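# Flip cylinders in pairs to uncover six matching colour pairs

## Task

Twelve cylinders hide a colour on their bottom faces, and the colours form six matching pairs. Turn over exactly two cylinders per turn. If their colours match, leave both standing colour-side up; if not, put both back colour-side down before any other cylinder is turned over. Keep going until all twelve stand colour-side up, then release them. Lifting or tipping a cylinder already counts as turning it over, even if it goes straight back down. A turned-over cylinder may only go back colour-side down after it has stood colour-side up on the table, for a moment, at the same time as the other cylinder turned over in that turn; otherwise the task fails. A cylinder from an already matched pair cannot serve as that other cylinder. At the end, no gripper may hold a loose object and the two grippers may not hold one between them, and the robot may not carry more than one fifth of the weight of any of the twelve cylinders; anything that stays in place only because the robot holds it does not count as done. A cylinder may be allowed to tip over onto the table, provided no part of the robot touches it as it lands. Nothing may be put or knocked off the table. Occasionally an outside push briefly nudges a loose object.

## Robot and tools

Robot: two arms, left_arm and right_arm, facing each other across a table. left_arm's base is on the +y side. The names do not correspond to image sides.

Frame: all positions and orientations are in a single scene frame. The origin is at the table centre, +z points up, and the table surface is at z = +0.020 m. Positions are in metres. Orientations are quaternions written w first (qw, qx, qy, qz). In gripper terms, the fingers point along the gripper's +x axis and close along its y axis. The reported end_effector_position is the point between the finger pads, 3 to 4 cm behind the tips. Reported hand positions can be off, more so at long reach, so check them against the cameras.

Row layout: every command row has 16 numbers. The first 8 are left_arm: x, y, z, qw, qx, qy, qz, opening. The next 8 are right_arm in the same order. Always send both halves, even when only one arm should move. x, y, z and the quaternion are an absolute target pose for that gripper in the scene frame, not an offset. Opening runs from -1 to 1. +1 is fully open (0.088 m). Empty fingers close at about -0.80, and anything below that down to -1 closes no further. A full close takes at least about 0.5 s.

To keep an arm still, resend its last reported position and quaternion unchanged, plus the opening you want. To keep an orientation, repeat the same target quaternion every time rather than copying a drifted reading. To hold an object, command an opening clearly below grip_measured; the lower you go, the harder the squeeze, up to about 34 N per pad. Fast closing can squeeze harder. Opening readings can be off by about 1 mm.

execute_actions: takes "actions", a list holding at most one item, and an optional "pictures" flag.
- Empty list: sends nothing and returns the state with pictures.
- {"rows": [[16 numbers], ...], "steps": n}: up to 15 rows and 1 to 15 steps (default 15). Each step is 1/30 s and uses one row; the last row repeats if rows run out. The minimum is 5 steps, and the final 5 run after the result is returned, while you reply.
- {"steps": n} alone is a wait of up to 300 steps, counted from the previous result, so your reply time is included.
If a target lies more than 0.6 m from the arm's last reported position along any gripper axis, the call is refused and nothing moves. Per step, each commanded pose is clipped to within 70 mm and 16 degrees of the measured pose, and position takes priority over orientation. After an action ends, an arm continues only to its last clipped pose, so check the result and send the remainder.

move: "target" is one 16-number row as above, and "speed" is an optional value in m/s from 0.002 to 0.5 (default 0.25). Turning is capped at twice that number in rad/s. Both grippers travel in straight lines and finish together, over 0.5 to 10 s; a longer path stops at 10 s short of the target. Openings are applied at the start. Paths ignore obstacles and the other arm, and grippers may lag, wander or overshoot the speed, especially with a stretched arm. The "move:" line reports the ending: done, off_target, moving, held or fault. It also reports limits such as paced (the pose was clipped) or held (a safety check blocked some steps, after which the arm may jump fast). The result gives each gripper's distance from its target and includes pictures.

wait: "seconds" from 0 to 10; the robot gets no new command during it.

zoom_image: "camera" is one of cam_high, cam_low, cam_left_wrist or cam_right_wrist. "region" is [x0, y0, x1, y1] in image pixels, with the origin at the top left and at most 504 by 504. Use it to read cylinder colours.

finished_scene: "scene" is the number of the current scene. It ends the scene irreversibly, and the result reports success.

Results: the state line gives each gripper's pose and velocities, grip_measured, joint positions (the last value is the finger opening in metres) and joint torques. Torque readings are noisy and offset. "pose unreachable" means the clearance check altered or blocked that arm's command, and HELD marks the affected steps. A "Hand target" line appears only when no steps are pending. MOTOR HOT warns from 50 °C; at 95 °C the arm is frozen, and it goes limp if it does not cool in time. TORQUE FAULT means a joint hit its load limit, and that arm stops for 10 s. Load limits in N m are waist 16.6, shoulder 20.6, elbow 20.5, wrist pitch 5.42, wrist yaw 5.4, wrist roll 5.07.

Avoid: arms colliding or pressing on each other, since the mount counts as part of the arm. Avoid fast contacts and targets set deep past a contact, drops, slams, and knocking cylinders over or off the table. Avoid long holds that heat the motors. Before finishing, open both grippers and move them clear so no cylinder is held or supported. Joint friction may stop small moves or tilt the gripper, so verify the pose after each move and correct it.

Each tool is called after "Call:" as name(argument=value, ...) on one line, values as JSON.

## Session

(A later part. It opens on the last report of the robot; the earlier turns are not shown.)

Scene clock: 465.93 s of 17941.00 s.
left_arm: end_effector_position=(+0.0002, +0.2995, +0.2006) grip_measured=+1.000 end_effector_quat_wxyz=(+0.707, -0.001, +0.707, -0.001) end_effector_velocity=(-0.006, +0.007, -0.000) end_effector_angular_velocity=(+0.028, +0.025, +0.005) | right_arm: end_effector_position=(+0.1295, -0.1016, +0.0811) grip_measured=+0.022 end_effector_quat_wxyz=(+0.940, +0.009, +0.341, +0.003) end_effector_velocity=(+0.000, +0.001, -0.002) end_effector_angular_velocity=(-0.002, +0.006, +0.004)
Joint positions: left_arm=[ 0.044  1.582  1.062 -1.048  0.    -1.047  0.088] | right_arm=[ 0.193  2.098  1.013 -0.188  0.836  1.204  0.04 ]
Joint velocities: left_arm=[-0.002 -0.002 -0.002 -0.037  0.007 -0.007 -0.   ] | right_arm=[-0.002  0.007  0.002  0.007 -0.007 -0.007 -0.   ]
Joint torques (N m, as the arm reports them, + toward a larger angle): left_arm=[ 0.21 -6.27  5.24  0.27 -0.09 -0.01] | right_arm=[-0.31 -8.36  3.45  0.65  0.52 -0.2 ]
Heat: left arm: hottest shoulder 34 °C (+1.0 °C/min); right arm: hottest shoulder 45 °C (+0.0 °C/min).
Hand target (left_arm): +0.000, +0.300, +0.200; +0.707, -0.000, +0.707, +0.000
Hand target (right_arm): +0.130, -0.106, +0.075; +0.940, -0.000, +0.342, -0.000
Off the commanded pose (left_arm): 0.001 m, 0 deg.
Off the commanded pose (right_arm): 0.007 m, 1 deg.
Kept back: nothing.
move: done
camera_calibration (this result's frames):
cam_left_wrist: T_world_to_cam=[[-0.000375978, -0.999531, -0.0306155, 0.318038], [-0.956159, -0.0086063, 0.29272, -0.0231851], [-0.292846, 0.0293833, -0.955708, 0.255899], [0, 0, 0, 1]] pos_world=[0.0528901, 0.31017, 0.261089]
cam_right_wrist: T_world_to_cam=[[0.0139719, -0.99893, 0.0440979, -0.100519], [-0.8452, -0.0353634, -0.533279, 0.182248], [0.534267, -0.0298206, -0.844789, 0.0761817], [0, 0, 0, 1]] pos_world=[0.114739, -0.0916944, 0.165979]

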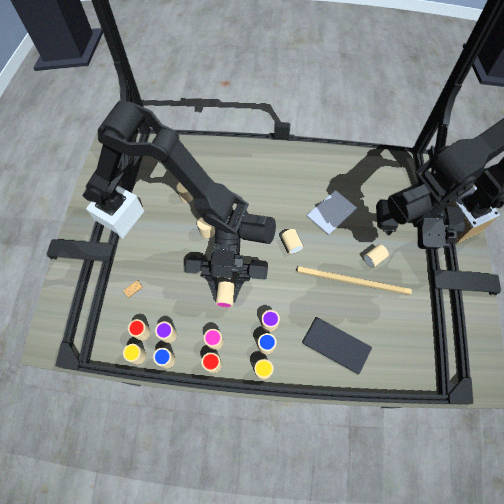

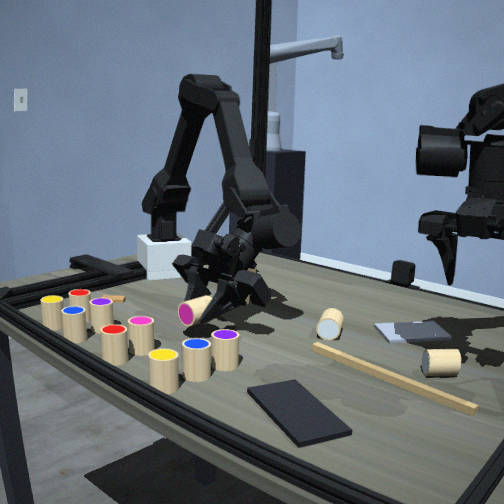

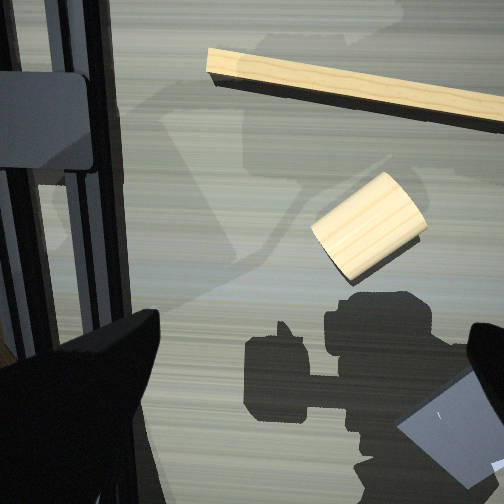

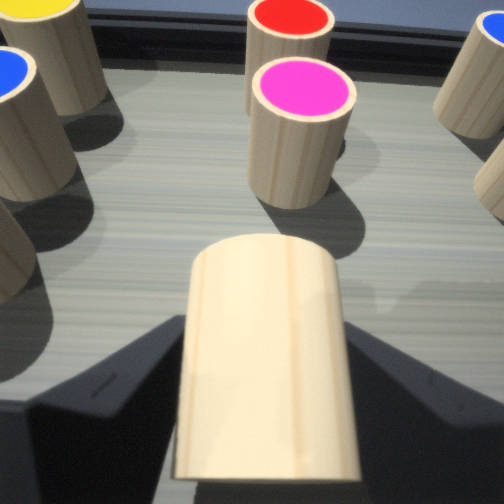

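Call:
move(target=[0,0.3,0.2,0.707,0,0.707,0,1,0.13,-0.105,0.046,0.94,0,0.342,0,-0.3], speed=0.08)

Call:
move(target=[0,0.3,0.2,0.707,0,0.707,0,1,0.13,-0.105,0.046,0.94,0,0.342,0,0.55])

Call:
move(target=[0,0.3,0.2,0.707,0,0.707,0,1,0.155,-0.103,0.07,0.643,0,0.766,0,0.55], speed=0.35)

Call:
move(target=[0,0.3,0.2,0.707,0,0.707,0,1,0.16,-0.101,0.051,0.574,0,0.819,0,0.55], speed=0.15)

Call:
move(target=[0,0.3,0.2,0.707,0,0.707,0,1,0.16,-0.101,0.051,0.574,0,0.819,0,-0.3])

Call:
move(target=[0,0.3,0.2,0.707,0,0.707,0,1,0.15,-0.105,0.11,0.819,0,0.574,0,-0.3], speed=0.35)

Call:
move(target=[0,0.3,0.2,0.707,0,0.707,0,1,0.183,-0.095,0.095,0.985,0,0.174,0,-0.3])

Scene clock: 467.07 s of 17941.00 s.
left_arm: end_effector_position=(+0.0002, +0.2995, +0.2006) grip_measured=+1.000 end_effector_quat_wxyz=(+0.707, -0.001, +0.707, -0.001) end_effector_velocity=(+0.003, +0.001, -0.001) end_effector_angular_velocity=(+0.009, -0.020, +0.005) | right_arm: end_effector_position=(+0.1304, -0.1007, +0.0548) grip_measured=+0.022 end_effector_quat_wxyz=(+0.941, +0.011, +0.338, +0.003) end_effector_velocity=(+0.001, +0.004, -0.000) end_effector_angular_velocity=(+0.027, -0.001, +0.004)
Joint positions: left_arm=[ 0.044  1.582  1.062 -1.048  0.    -1.047  0.088] | right_arm=[ 0.193  2.184  1.004 -0.087  0.841  1.204  0.04 ]
Joint velocities: left_arm=[-0.002  0.002 -0.002  0.007 -0.022 -0.007 -0.   ] | right_arm=[-0.002  0.002 -0.002  0.037 -0.007 -0.007 -0.   ]
Joint torques (N m, as the arm reports them, + toward a larger angle): left_arm=[ 0.1  -6.01  5.16  0.35 -0.12  0.04] | right_arm=[-0.3  -7.8   3.1   0.67  0.31 -0.19]
Heat: left arm: hottest shoulder 34 °C (+1.0 °C/min); right arm: hottest shoulder 44 °C (-1.0 °C/min).
Hand target (left_arm): +0.000, +0.300, +0.200; +0.707, -0.000, +0.707, +0.000
Hand target (right_arm): +0.130, -0.105, +0.046; +0.940, +0.000, +0.342, -0.000
Off the commanded pose (left_arm): 0.001 m, 0 deg.
Off the commanded pose (right_arm): 0.010 m, 1 deg.
Kept back: nothing.
move: off_target (right_arm)
camera_calibration (this result's frames):
cam_left_wrist: T_world_to_cam=[[-0.000375978, -0.999531, -0.0306155, 0.318038], [-0.956159, -0.0086063, 0.29272, -0.0231851], [-0.292846, 0.0293833, -0.955708, 0.255899], [0, 0, 0, 1]] pos_world=[0.0528901, 0.31017, 0.261089]
cam_right_wrist: T_world_to_cam=[[0.0122295, -0.999107, 0.0404481, -0.0981244], [-0.841851, -0.0321157, -0.538753, 0.169185], [0.539571, -0.0274626, -0.841492, 0.0528311], [0, 0, 0, 1]] pos_world=[0.115122, -0.0911524, 0.139575]

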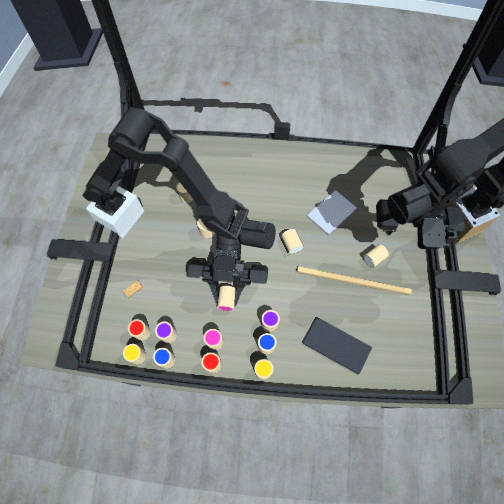

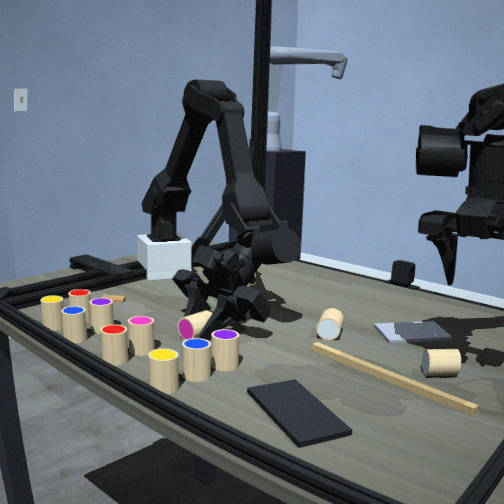

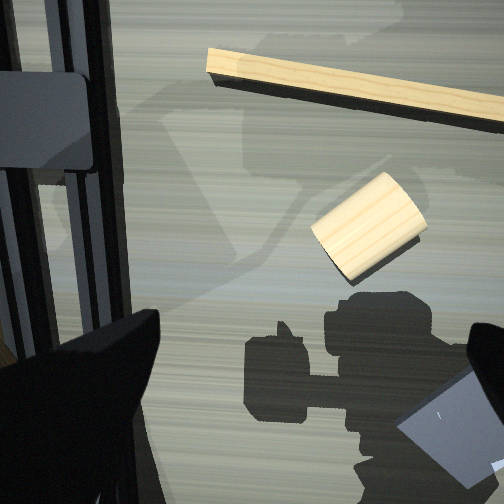

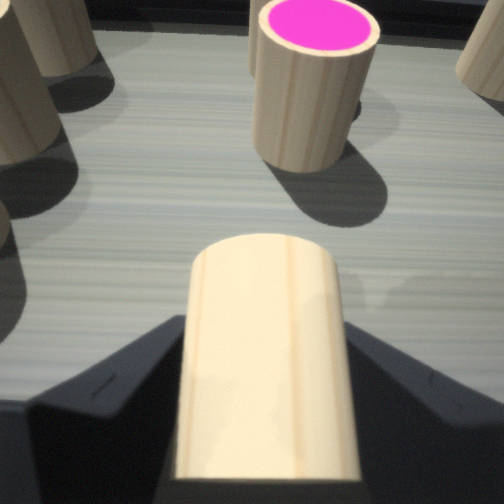

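Scene clock: 467.77 s of 17941.00 s.
left_arm: end_effector_position=(+0.0002, +0.2995, +0.2006) grip_measured=+1.000 end_effector_quat_wxyz=(+0.707, -0.001, +0.707, -0.001) end_effector_velocity=(-0.001, -0.002, +0.001) end_effector_angular_velocity=(-0.014, +0.000, +0.005) | right_arm: end_effector_position=(+0.1302, -0.1015, +0.0521) grip_measured=+0.548 end_effector_quat_wxyz=(+0.941, +0.009, +0.339, +0.002) end_effector_velocity=(+0.001, -0.002, +0.001) end_effector_angular_velocity=(-0.005, -0.007, +0.000)
Joint positions: left_arm=[ 0.044  1.582  1.062 -1.048  0.    -1.047  0.088] | right_arm=[ 0.193  2.192  1.004 -0.084  0.841  1.204  0.066]
Joint velocities: left_arm=[-0.002 -0.007 -0.002  0.007  0.007 -0.007 -0.   ] | right_arm=[-0.002 -0.002 -0.007  0.007  0.007 -0.007  0.001]
Joint torques (N m, as the arm reports them, + toward a larger angle): left_arm=[ 0.14 -6.22  5.03  0.31 -0.09 -0.02] | right_arm=[-0.28 -8.5   3.26  0.65  0.37 -0.21]
Heat: left arm: hottest shoulder 34 °C (+1.0 °C/min); right arm: hottest shoulder 44 °C (-1.0 °C/min).
Hand target (left_arm): +0.000, +0.300, +0.200; +0.707, -0.000, +0.707, +0.000
Hand target (right_arm): +0.130, -0.105, +0.046; +0.940, -0.000, +0.342, -0.000
Off the commanded pose (left_arm): 0.001 m, 0 deg.
Off the commanded pose (right_arm): 0.007 m, 1 deg.
Kept back: nothing.
move: done
camera_calibration (this result's frames):
cam_left_wrist: T_world_to_cam=[[-0.000375978, -0.999531, -0.0306155, 0.318038], [-0.956159, -0.0086063, 0.29272, -0.0231851], [-0.292846, 0.0293833, -0.955708, 0.255899], [0, 0, 0, 1]] pos_world=[0.0528901, 0.31017, 0.261089]
cam_right_wrist: T_world_to_cam=[[0.0124131, -0.998886, 0.0455177, -0.0990017], [-0.842731, -0.0349519, -0.537199, 0.167259], [0.538192, -0.0316909, -0.842226, 0.0504334], [0, 0, 0, 1]] pos_world=[0.115041, -0.0914472, 0.136834]

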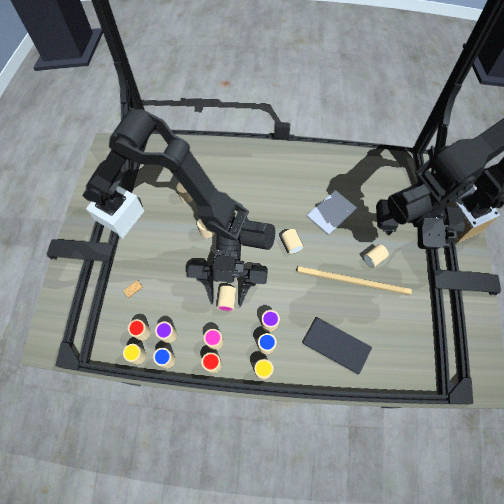

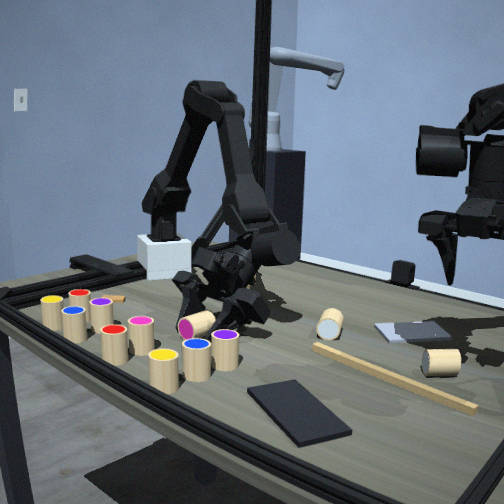

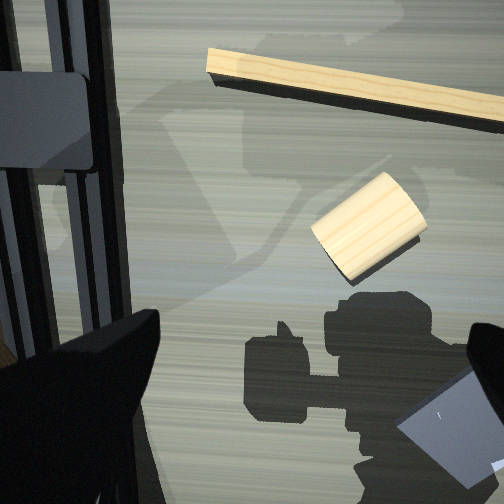

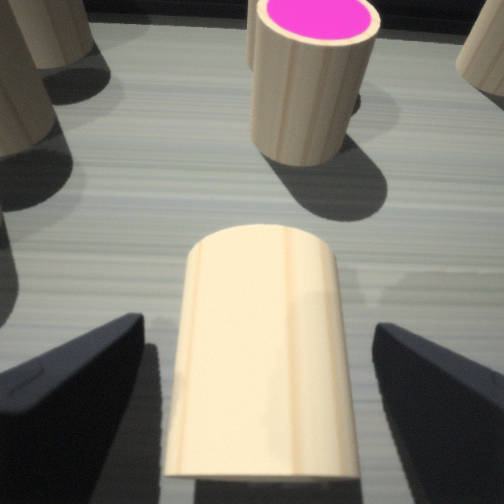

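Scene clock: 469.83 s of 17941.00 s.
left_arm: end_effector_position=(+0.0002, +0.2995, +0.2006) grip_measured=+1.000 end_effector_quat_wxyz=(+0.707, -0.001, +0.707, -0.001) end_effector_velocity=(-0.003, +0.001, +0.000) end_effector_angular_velocity=(+0.003, +0.010, +0.005) | right_arm: end_effector_position=(+0.1535, -0.1017, +0.0734) grip_measured=+0.550 end_effector_quat_wxyz=(+0.645, +0.004, +0.764, +0.006) end_effector_velocity=(-0.002, -0.002, +0.002) end_effector_angular_velocity=(-0.013, +0.022, +0.019)
Joint positions: left_arm=[ 0.044  1.582  1.062 -1.048  0.    -1.047  0.088] | right_arm=[-0.206  2.283  1.575 -0.953 -0.143  0.92   0.066]
Joint velocities: left_arm=[-0.002 -0.002 -0.002 -0.007  0.007 -0.007 -0.   ] | right_arm=[-0.002  0.007  0.017 -0.037 -0.007 -0.022  0.   ]
Joint torques (N m, as the arm reports them, + toward a larger angle): left_arm=[-0.03 -6.36  5.18  0.33 -0.05  0.02] | right_arm=[ -0.36 -10.06   6.2   -0.25  -0.17  -0.21]
Heat: left arm: hottest shoulder 34 °C (+1.0 °C/min); right arm: hottest shoulder 44 °C (-2.0 °C/min).
Hand target (left_arm): +0.000, +0.300, +0.200; +0.707, -0.000, +0.707, +0.000
Hand target (right_arm): +0.154, -0.102, +0.069; +0.642, +0.001, +0.767, +0.005
Off the commanded pose (left_arm): 0.001 m, 0 deg.
Off the commanded pose (right_arm): 0.004 m, 1 deg.
Kept back: nothing.
move: done
camera_calibration (this result's frames):
cam_left_wrist: T_world_to_cam=[[-0.000375978, -0.999531, -0.0306155, 0.318038], [-0.956159, -0.0086063, 0.29272, -0.0231851], [-0.292846, 0.0293833, -0.955708, 0.255899], [0, 0, 0, 1]] pos_world=[0.0528901, 0.31017, 0.261089]
cam_right_wrist: T_world_to_cam=[[0.0639731, -0.99794, 0.00478397, -0.105353], [-0.885918, -0.0545838, 0.460619, 0.1297], [-0.459409, -0.0337055, -0.887585, 0.212157], [0, 0, 0, 1]] pos_world=[0.21911, -0.0909061, 0.129069]

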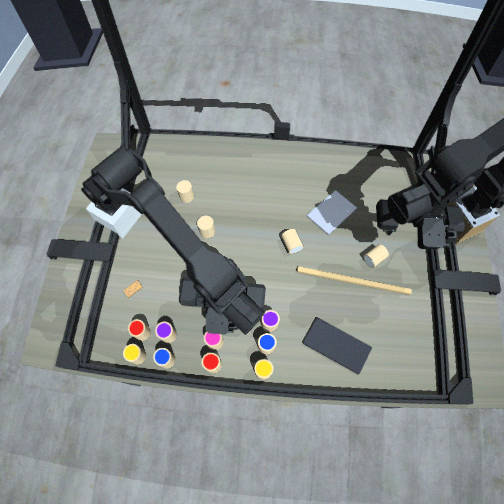

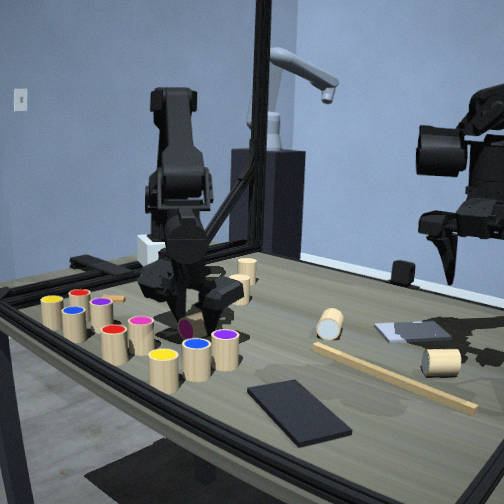

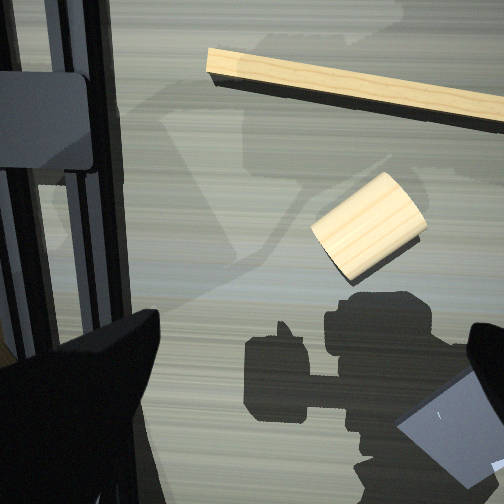

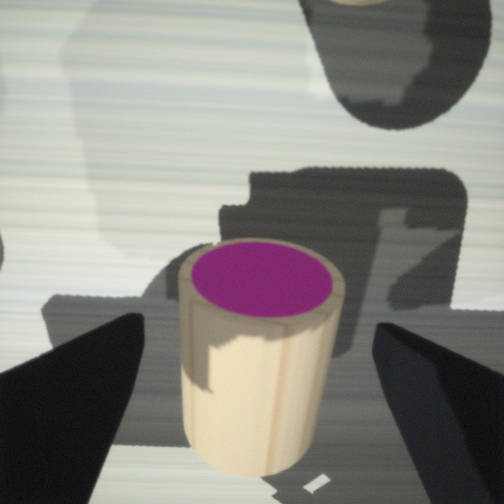

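Scene clock: 470.80 s of 17941.00 s.
left_arm: end_effector_position=(+0.0002, +0.2995, +0.2006) grip_measured=+1.000 end_effector_quat_wxyz=(+0.707, -0.001, +0.707, -0.001) end_effector_velocity=(-0.002, -0.000, +0.002) end_effector_angular_velocity=(-0.006, +0.005, +0.005) | right_arm: end_effector_position=(+0.1594, -0.1007, +0.0591) grip_measured=+0.549 end_effector_quat_wxyz=(+0.578, +0.004, +0.816, +0.003) end_effector_velocity=(+0.002, -0.001, -0.001) end_effector_angular_velocity=(-0.001, +0.016, +0.012)
Joint positions: left_arm=[ 0.044  1.582  1.062 -1.048  0.    -1.047  0.088] | right_arm=[-0.261  2.425  1.737 -1.097 -0.265  0.846  0.066]
Joint velocities: left_arm=[-0.002 -0.007  0.002 -0.007  0.007 -0.007  0.   ] | right_arm=[-0.007  0.017  0.022 -0.022 -0.007 -0.022 -0.   ]
Joint torques (N m, as the arm reports them, + toward a larger angle): left_arm=[ 0.06 -6.3   5.06  0.3  -0.09  0.01] | right_arm=[-0.14 -9.67  6.03 -0.02 -0.18 -0.13]
Heat: left arm: hottest shoulder 34 °C (+1.0 °C/min); right arm: hottest shoulder 44 °C (-2.0 °C/min).
Hand target (left_arm): +0.000, +0.300, +0.200; +0.707, -0.000, +0.707, +0.000
Hand target (right_arm): +0.160, -0.101, +0.051; +0.574, +0.001, +0.819, +0.001
Off the commanded pose (left_arm): 0.001 m, 0 deg.
Off the commanded pose (right_arm): 0.008 m, 1 deg.
Kept back: nothing.
move: done
camera_calibration (this result's frames):
cam_left_wrist: T_world_to_cam=[[-0.000375978, -0.999531, -0.0306155, 0.318038], [-0.956159, -0.0086063, 0.29272, -0.0231851], [-0.292846, 0.0293833, -0.955708, 0.255899], [0, 0, 0, 1]] pos_world=[0.0528901, 0.31017, 0.261089]
cam_right_wrist: T_world_to_cam=[[0.0623285, -0.998055, -0.00147205, -0.104028], [-0.794434, -0.0505051, 0.605247, 0.118861], [-0.604144, -0.0365547, -0.796036, 0.219536], [0, 0, 0, 1]] pos_world=[0.233543, -0.0897974, 0.102665]

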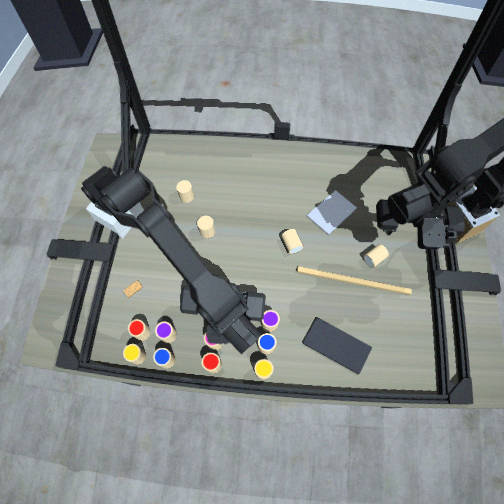

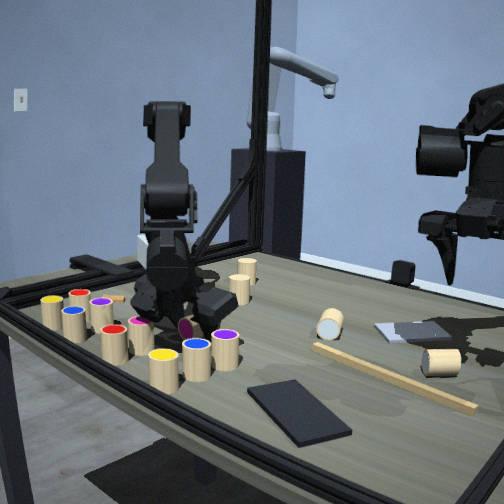

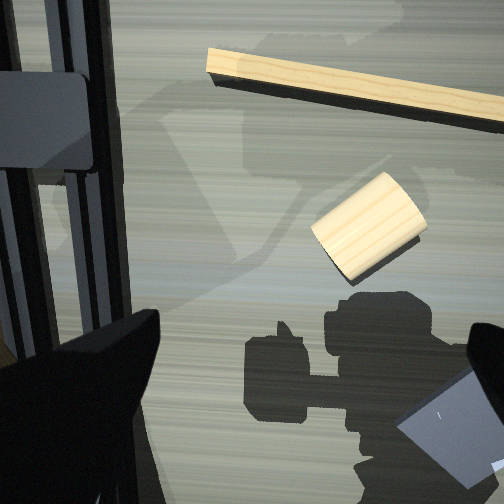

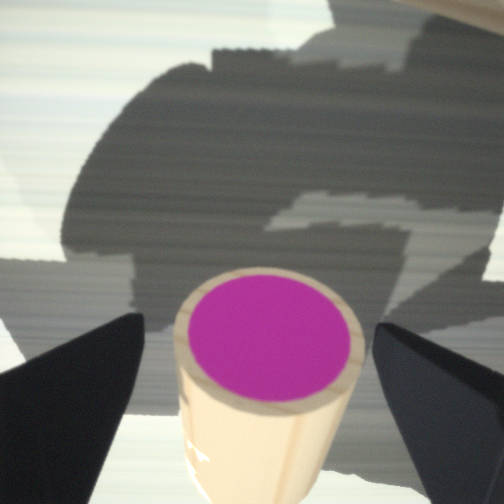

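Scene clock: 471.50 s of 17941.00 s.
left_arm: end_effector_position=(+0.0002, +0.2995, +0.2006) grip_measured=+1.000 end_effector_quat_wxyz=(+0.707, -0.001, +0.707, -0.001) end_effector_velocity=(-0.002, -0.000, -0.001) end_effector_angular_velocity=(-0.006, +0.005, +0.005) | right_arm: end_effector_position=(+0.1594, -0.1003, +0.0591) grip_measured=+0.013 end_effector_quat_wxyz=(+0.576, +0.005, +0.817, +0.004) end_effector_velocity=(-0.002, +0.001, +0.002) end_effector_angular_velocity=(+0.000, +0.007, -0.006)
Joint positions: left_arm=[ 0.044  1.582  1.062 -1.048  0.    -1.047  0.088] | right_arm=[-0.261  2.428  1.741 -1.1   -0.269  0.846  0.04 ]
Joint velocities: left_arm=[-0.002 -0.002 -0.007  0.007  0.007 -0.007 -0.   ] | right_arm=[ 0.002 -0.002  0.002 -0.007 -0.007  0.007 -0.   ]
Joint torques (N m, as the arm reports them, + toward a larger angle): left_arm=[-0.1  -6.1   5.01  0.33 -0.13  0.02] | right_arm=[-0.07 -9.73  5.97 -0.07 -0.06 -0.17]
Heat: left arm: hottest shoulder 34 °C (+1.0 °C/min); right arm: hottest shoulder 44 °C (-2.0 °C/min).
Hand target (left_arm): +0.000, +0.300, +0.200; +0.707, -0.000, +0.707, +0.000
Hand target (right_arm): +0.160, -0.101, +0.051; +0.574, +0.000, +0.819, +0.000
Off the commanded pose (left_arm): 0.001 m, 0 deg.
Off the commanded pose (right_arm): 0.008 m, 1 deg.
Kept back: nothing.
move: done
camera_calibration (this result's frames):
cam_left_wrist: T_world_to_cam=[[-0.000375978, -0.999531, -0.0306155, 0.318038], [-0.956159, -0.0086063, 0.29272, -0.0231851], [-0.292846, 0.0293833, -0.955708, 0.255899], [0, 0, 0, 1]] pos_world=[0.0528901, 0.31017, 0.261089]
cam_right_wrist: T_world_to_cam=[[0.0611037, -0.998127, -0.00305685, -0.103305], [-0.79217, -0.0503581, 0.608219, 0.118383], [-0.607234, -0.0347429, -0.793763, 0.220149], [0, 0, 0, 1]] pos_world=[0.233773, -0.0895009, 0.102428]

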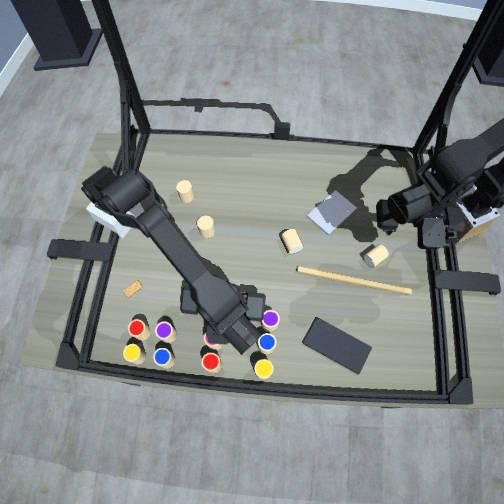

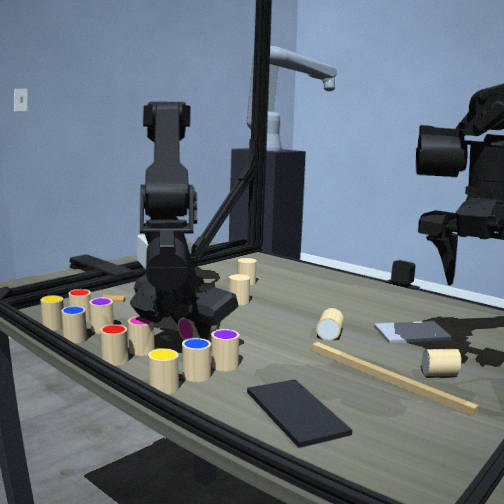

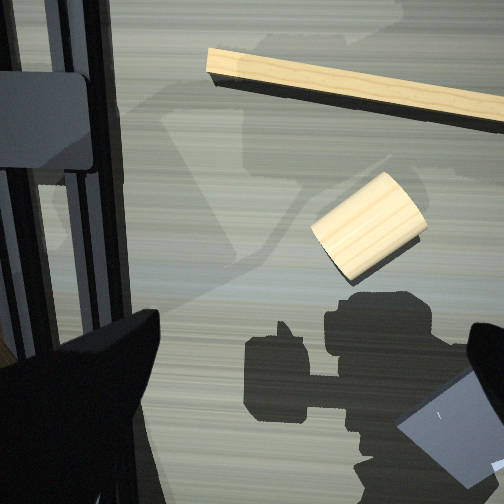

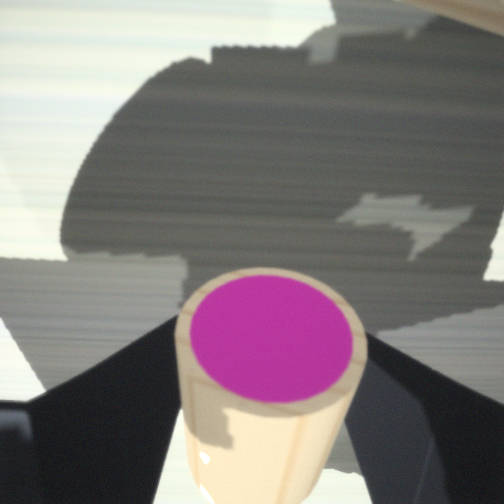

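Scene clock: 473.03 s of 17941.00 s.
left_arm: end_effector_position=(+0.0002, +0.2995, +0.2006) grip_measured=+1.000 end_effector_quat_wxyz=(+0.707, -0.001, +0.707, -0.001) end_effector_velocity=(-0.000, +0.001, +0.001) end_effector_angular_velocity=(+0.006, -0.005, +0.020) | right_arm: end_effector_position=(+0.1516, -0.1046, +0.1067) grip_measured=+0.013 end_effector_quat_wxyz=(+0.817, -0.006, +0.576, -0.003) end_effector_velocity=(-0.001, -0.003, +0.001) end_effector_angular_velocity=(-0.012, -0.003, +0.008)
Joint positions: left_arm=[ 0.044  1.582  1.062 -1.048  0.    -1.047  0.088] | right_arm=[-0.036  2.046  1.3   -0.676  0.31   1.071  0.04 ]
Joint velocities: left_arm=[-0.002 -0.002  0.002 -0.007 -0.007 -0.022 -0.   ] | right_arm=[ 0.002 -0.007 -0.007 -0.007  0.007 -0.007 -0.   ]
Joint torques (N m, as the arm reports them, + toward a larger angle): left_arm=[ 0.06 -6.41  5.33  0.3  -0.06  0.03] | right_arm=[  0.25 -12.44   4.23   0.49   0.3    0.18]
Heat: left arm: hottest shoulder 34 °C (+1.0 °C/min); right arm: hottest shoulder 45 °C (+0.0 °C/min).
Hand target (left_arm): +0.000, +0.300, +0.200; +0.707, -0.000, +0.707, +0.000
Hand target (right_arm): +0.151, -0.105, +0.110; +0.820, -0.002, +0.573, -0.002
Off the commanded pose (left_arm): 0.001 m, 0 deg.
Off the commanded pose (right_arm): 0.004 m, 1 deg.
Kept back: nothing.
move: done
camera_calibration (this result's frames):
cam_left_wrist: T_world_to_cam=[[-0.000375978, -0.999531, -0.0306155, 0.318038], [-0.956159, -0.0086063, 0.29272, -0.0231851], [-0.292846, 0.0293833, -0.955708, 0.255899], [0, 0, 0, 1]] pos_world=[0.0528901, 0.31017, 0.261089]
cam_right_wrist: T_world_to_cam=[[0.0466547, -0.997005, 0.0616746, -0.11164], [-0.998396, -0.0485245, -0.0291748, 0.182507], [0.0320802, -0.0602145, -0.99767, 0.17518], [0, 0, 0, 1]] pos_world=[0.181803, -0.0919016, 0.186981]

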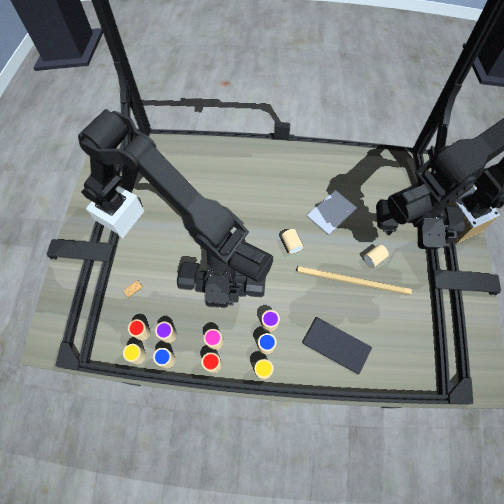

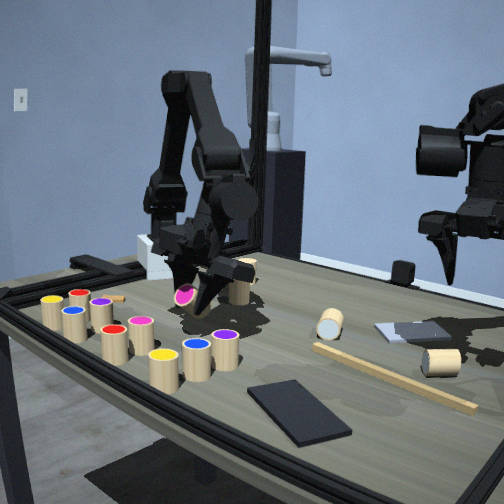

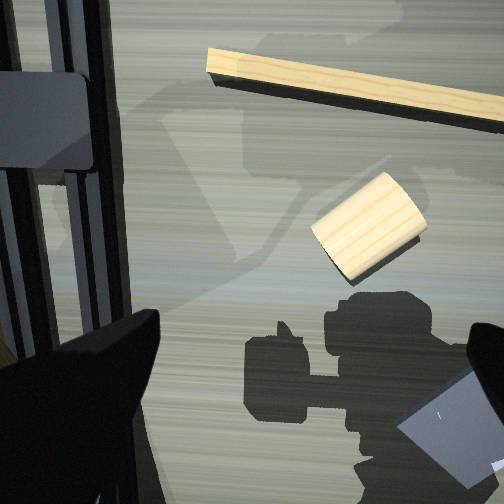

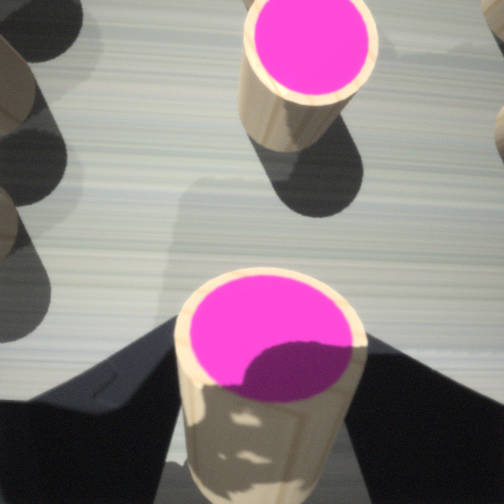

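Scene clock: 475.33 s of 17941.00 s.
left_arm: end_effector_position=(+0.0002, +0.2995, +0.2006) grip_measured=+1.000 end_effector_quat_wxyz=(+0.707, -0.001, +0.707, -0.001) end_effector_velocity=(+0.001, +0.003, +0.000) end_effector_angular_velocity=(+0.017, -0.015, +0.005) | right_arm: end_effector_position=(+0.1848, -0.0926, +0.1011) grip_measured=+0.013 end_effector_quat_wxyz=(+0.985, +0.009, +0.173, -0.003) end_effector_velocity=(+0.001, +0.000, +0.001) end_effector_angular_velocity=(-0.012, -0.006, +0.020)
Joint positions: left_arm=[ 0.044  1.582  1.062 -1.048  0.    -1.047  0.088] | right_arm=[0.121 2.208 0.977 0.362 1.107 0.831 0.04 ]
Joint velocities: left_arm=[-0.002 -0.002 -0.002 -0.007 -0.022 -0.007 -0.   ] | right_arm=[-0.002 -0.002 -0.017  0.051 -0.007 -0.051 -0.   ]
Joint torques (N m, as the arm reports them, + toward a larger angle): left_arm=[-0.01 -6.45  5.17  0.25 -0.07  0.02] | right_arm=[ 0.27 -8.96  3.13  1.02  0.54 -0.2 ]
Heat: left arm: hottest shoulder 34 °C (+1.0 °C/min); right arm: hottest shoulder 45 °C (+0.0 °C/min).
Hand target (left_arm): +0.000, +0.300, +0.200; +0.707, -0.000, +0.707, +0.000
Hand target (right_arm): +0.183, -0.095, +0.095; +0.985, -0.002, +0.174, -0.003
Off the commanded pose (left_arm): 0.001 m, 0 deg.
Off the commanded pose (right_arm): 0.007 m, 1 deg.
Kept back: nothing.
move: done
camera_calibration (this result's frames):
cam_left_wrist: T_world_to_cam=[[-0.000375978, -0.999531, -0.0306155, 0.318038], [-0.956159, -0.0086063, 0.29272, -0.0231851], [-0.292846, 0.0293833, -0.955708, 0.255899], [0, 0, 0, 1]] pos_world=[0.0528901, 0.31017, 0.261089]
cam_right_wrist: T_world_to_cam=[[-0.0169797, -0.998678, 0.0485173, -0.0879002], [-0.613454, -0.0279123, -0.789237, 0.223674], [0.789548, -0.0431642, -0.612169, -0.00812831], [0, 0, 0, 1]] pos_world=[0.142139, -0.0818916, 0.175821]

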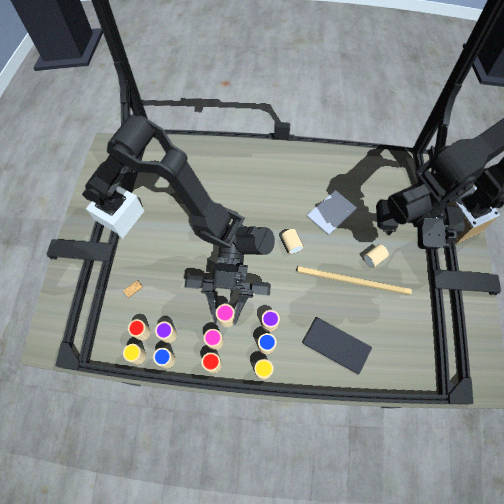

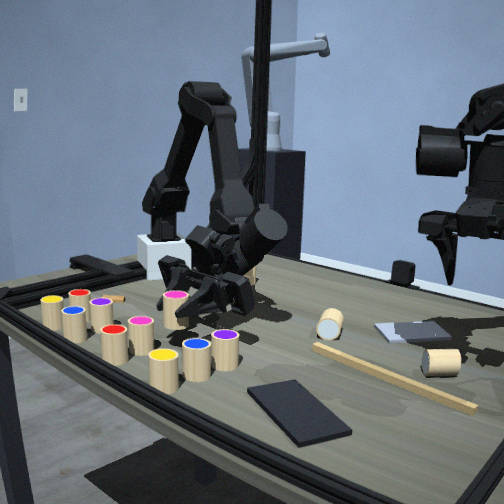

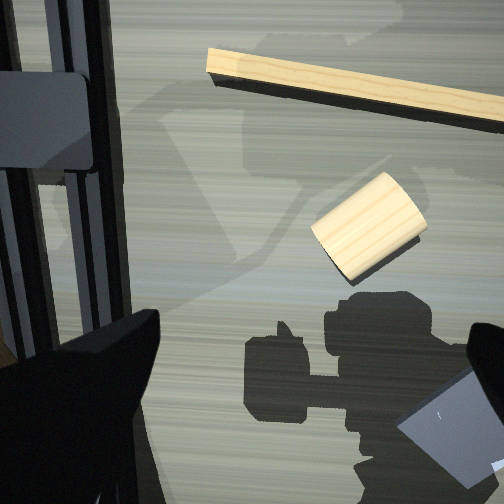

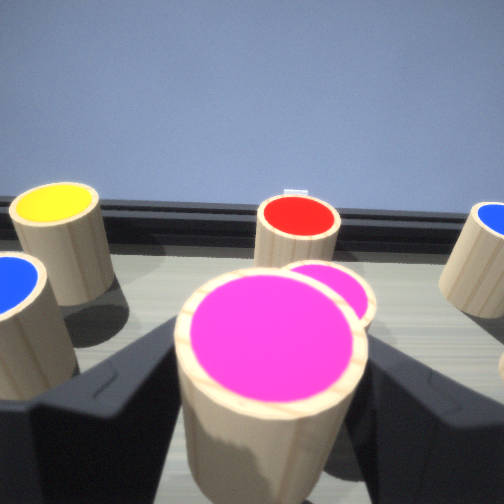

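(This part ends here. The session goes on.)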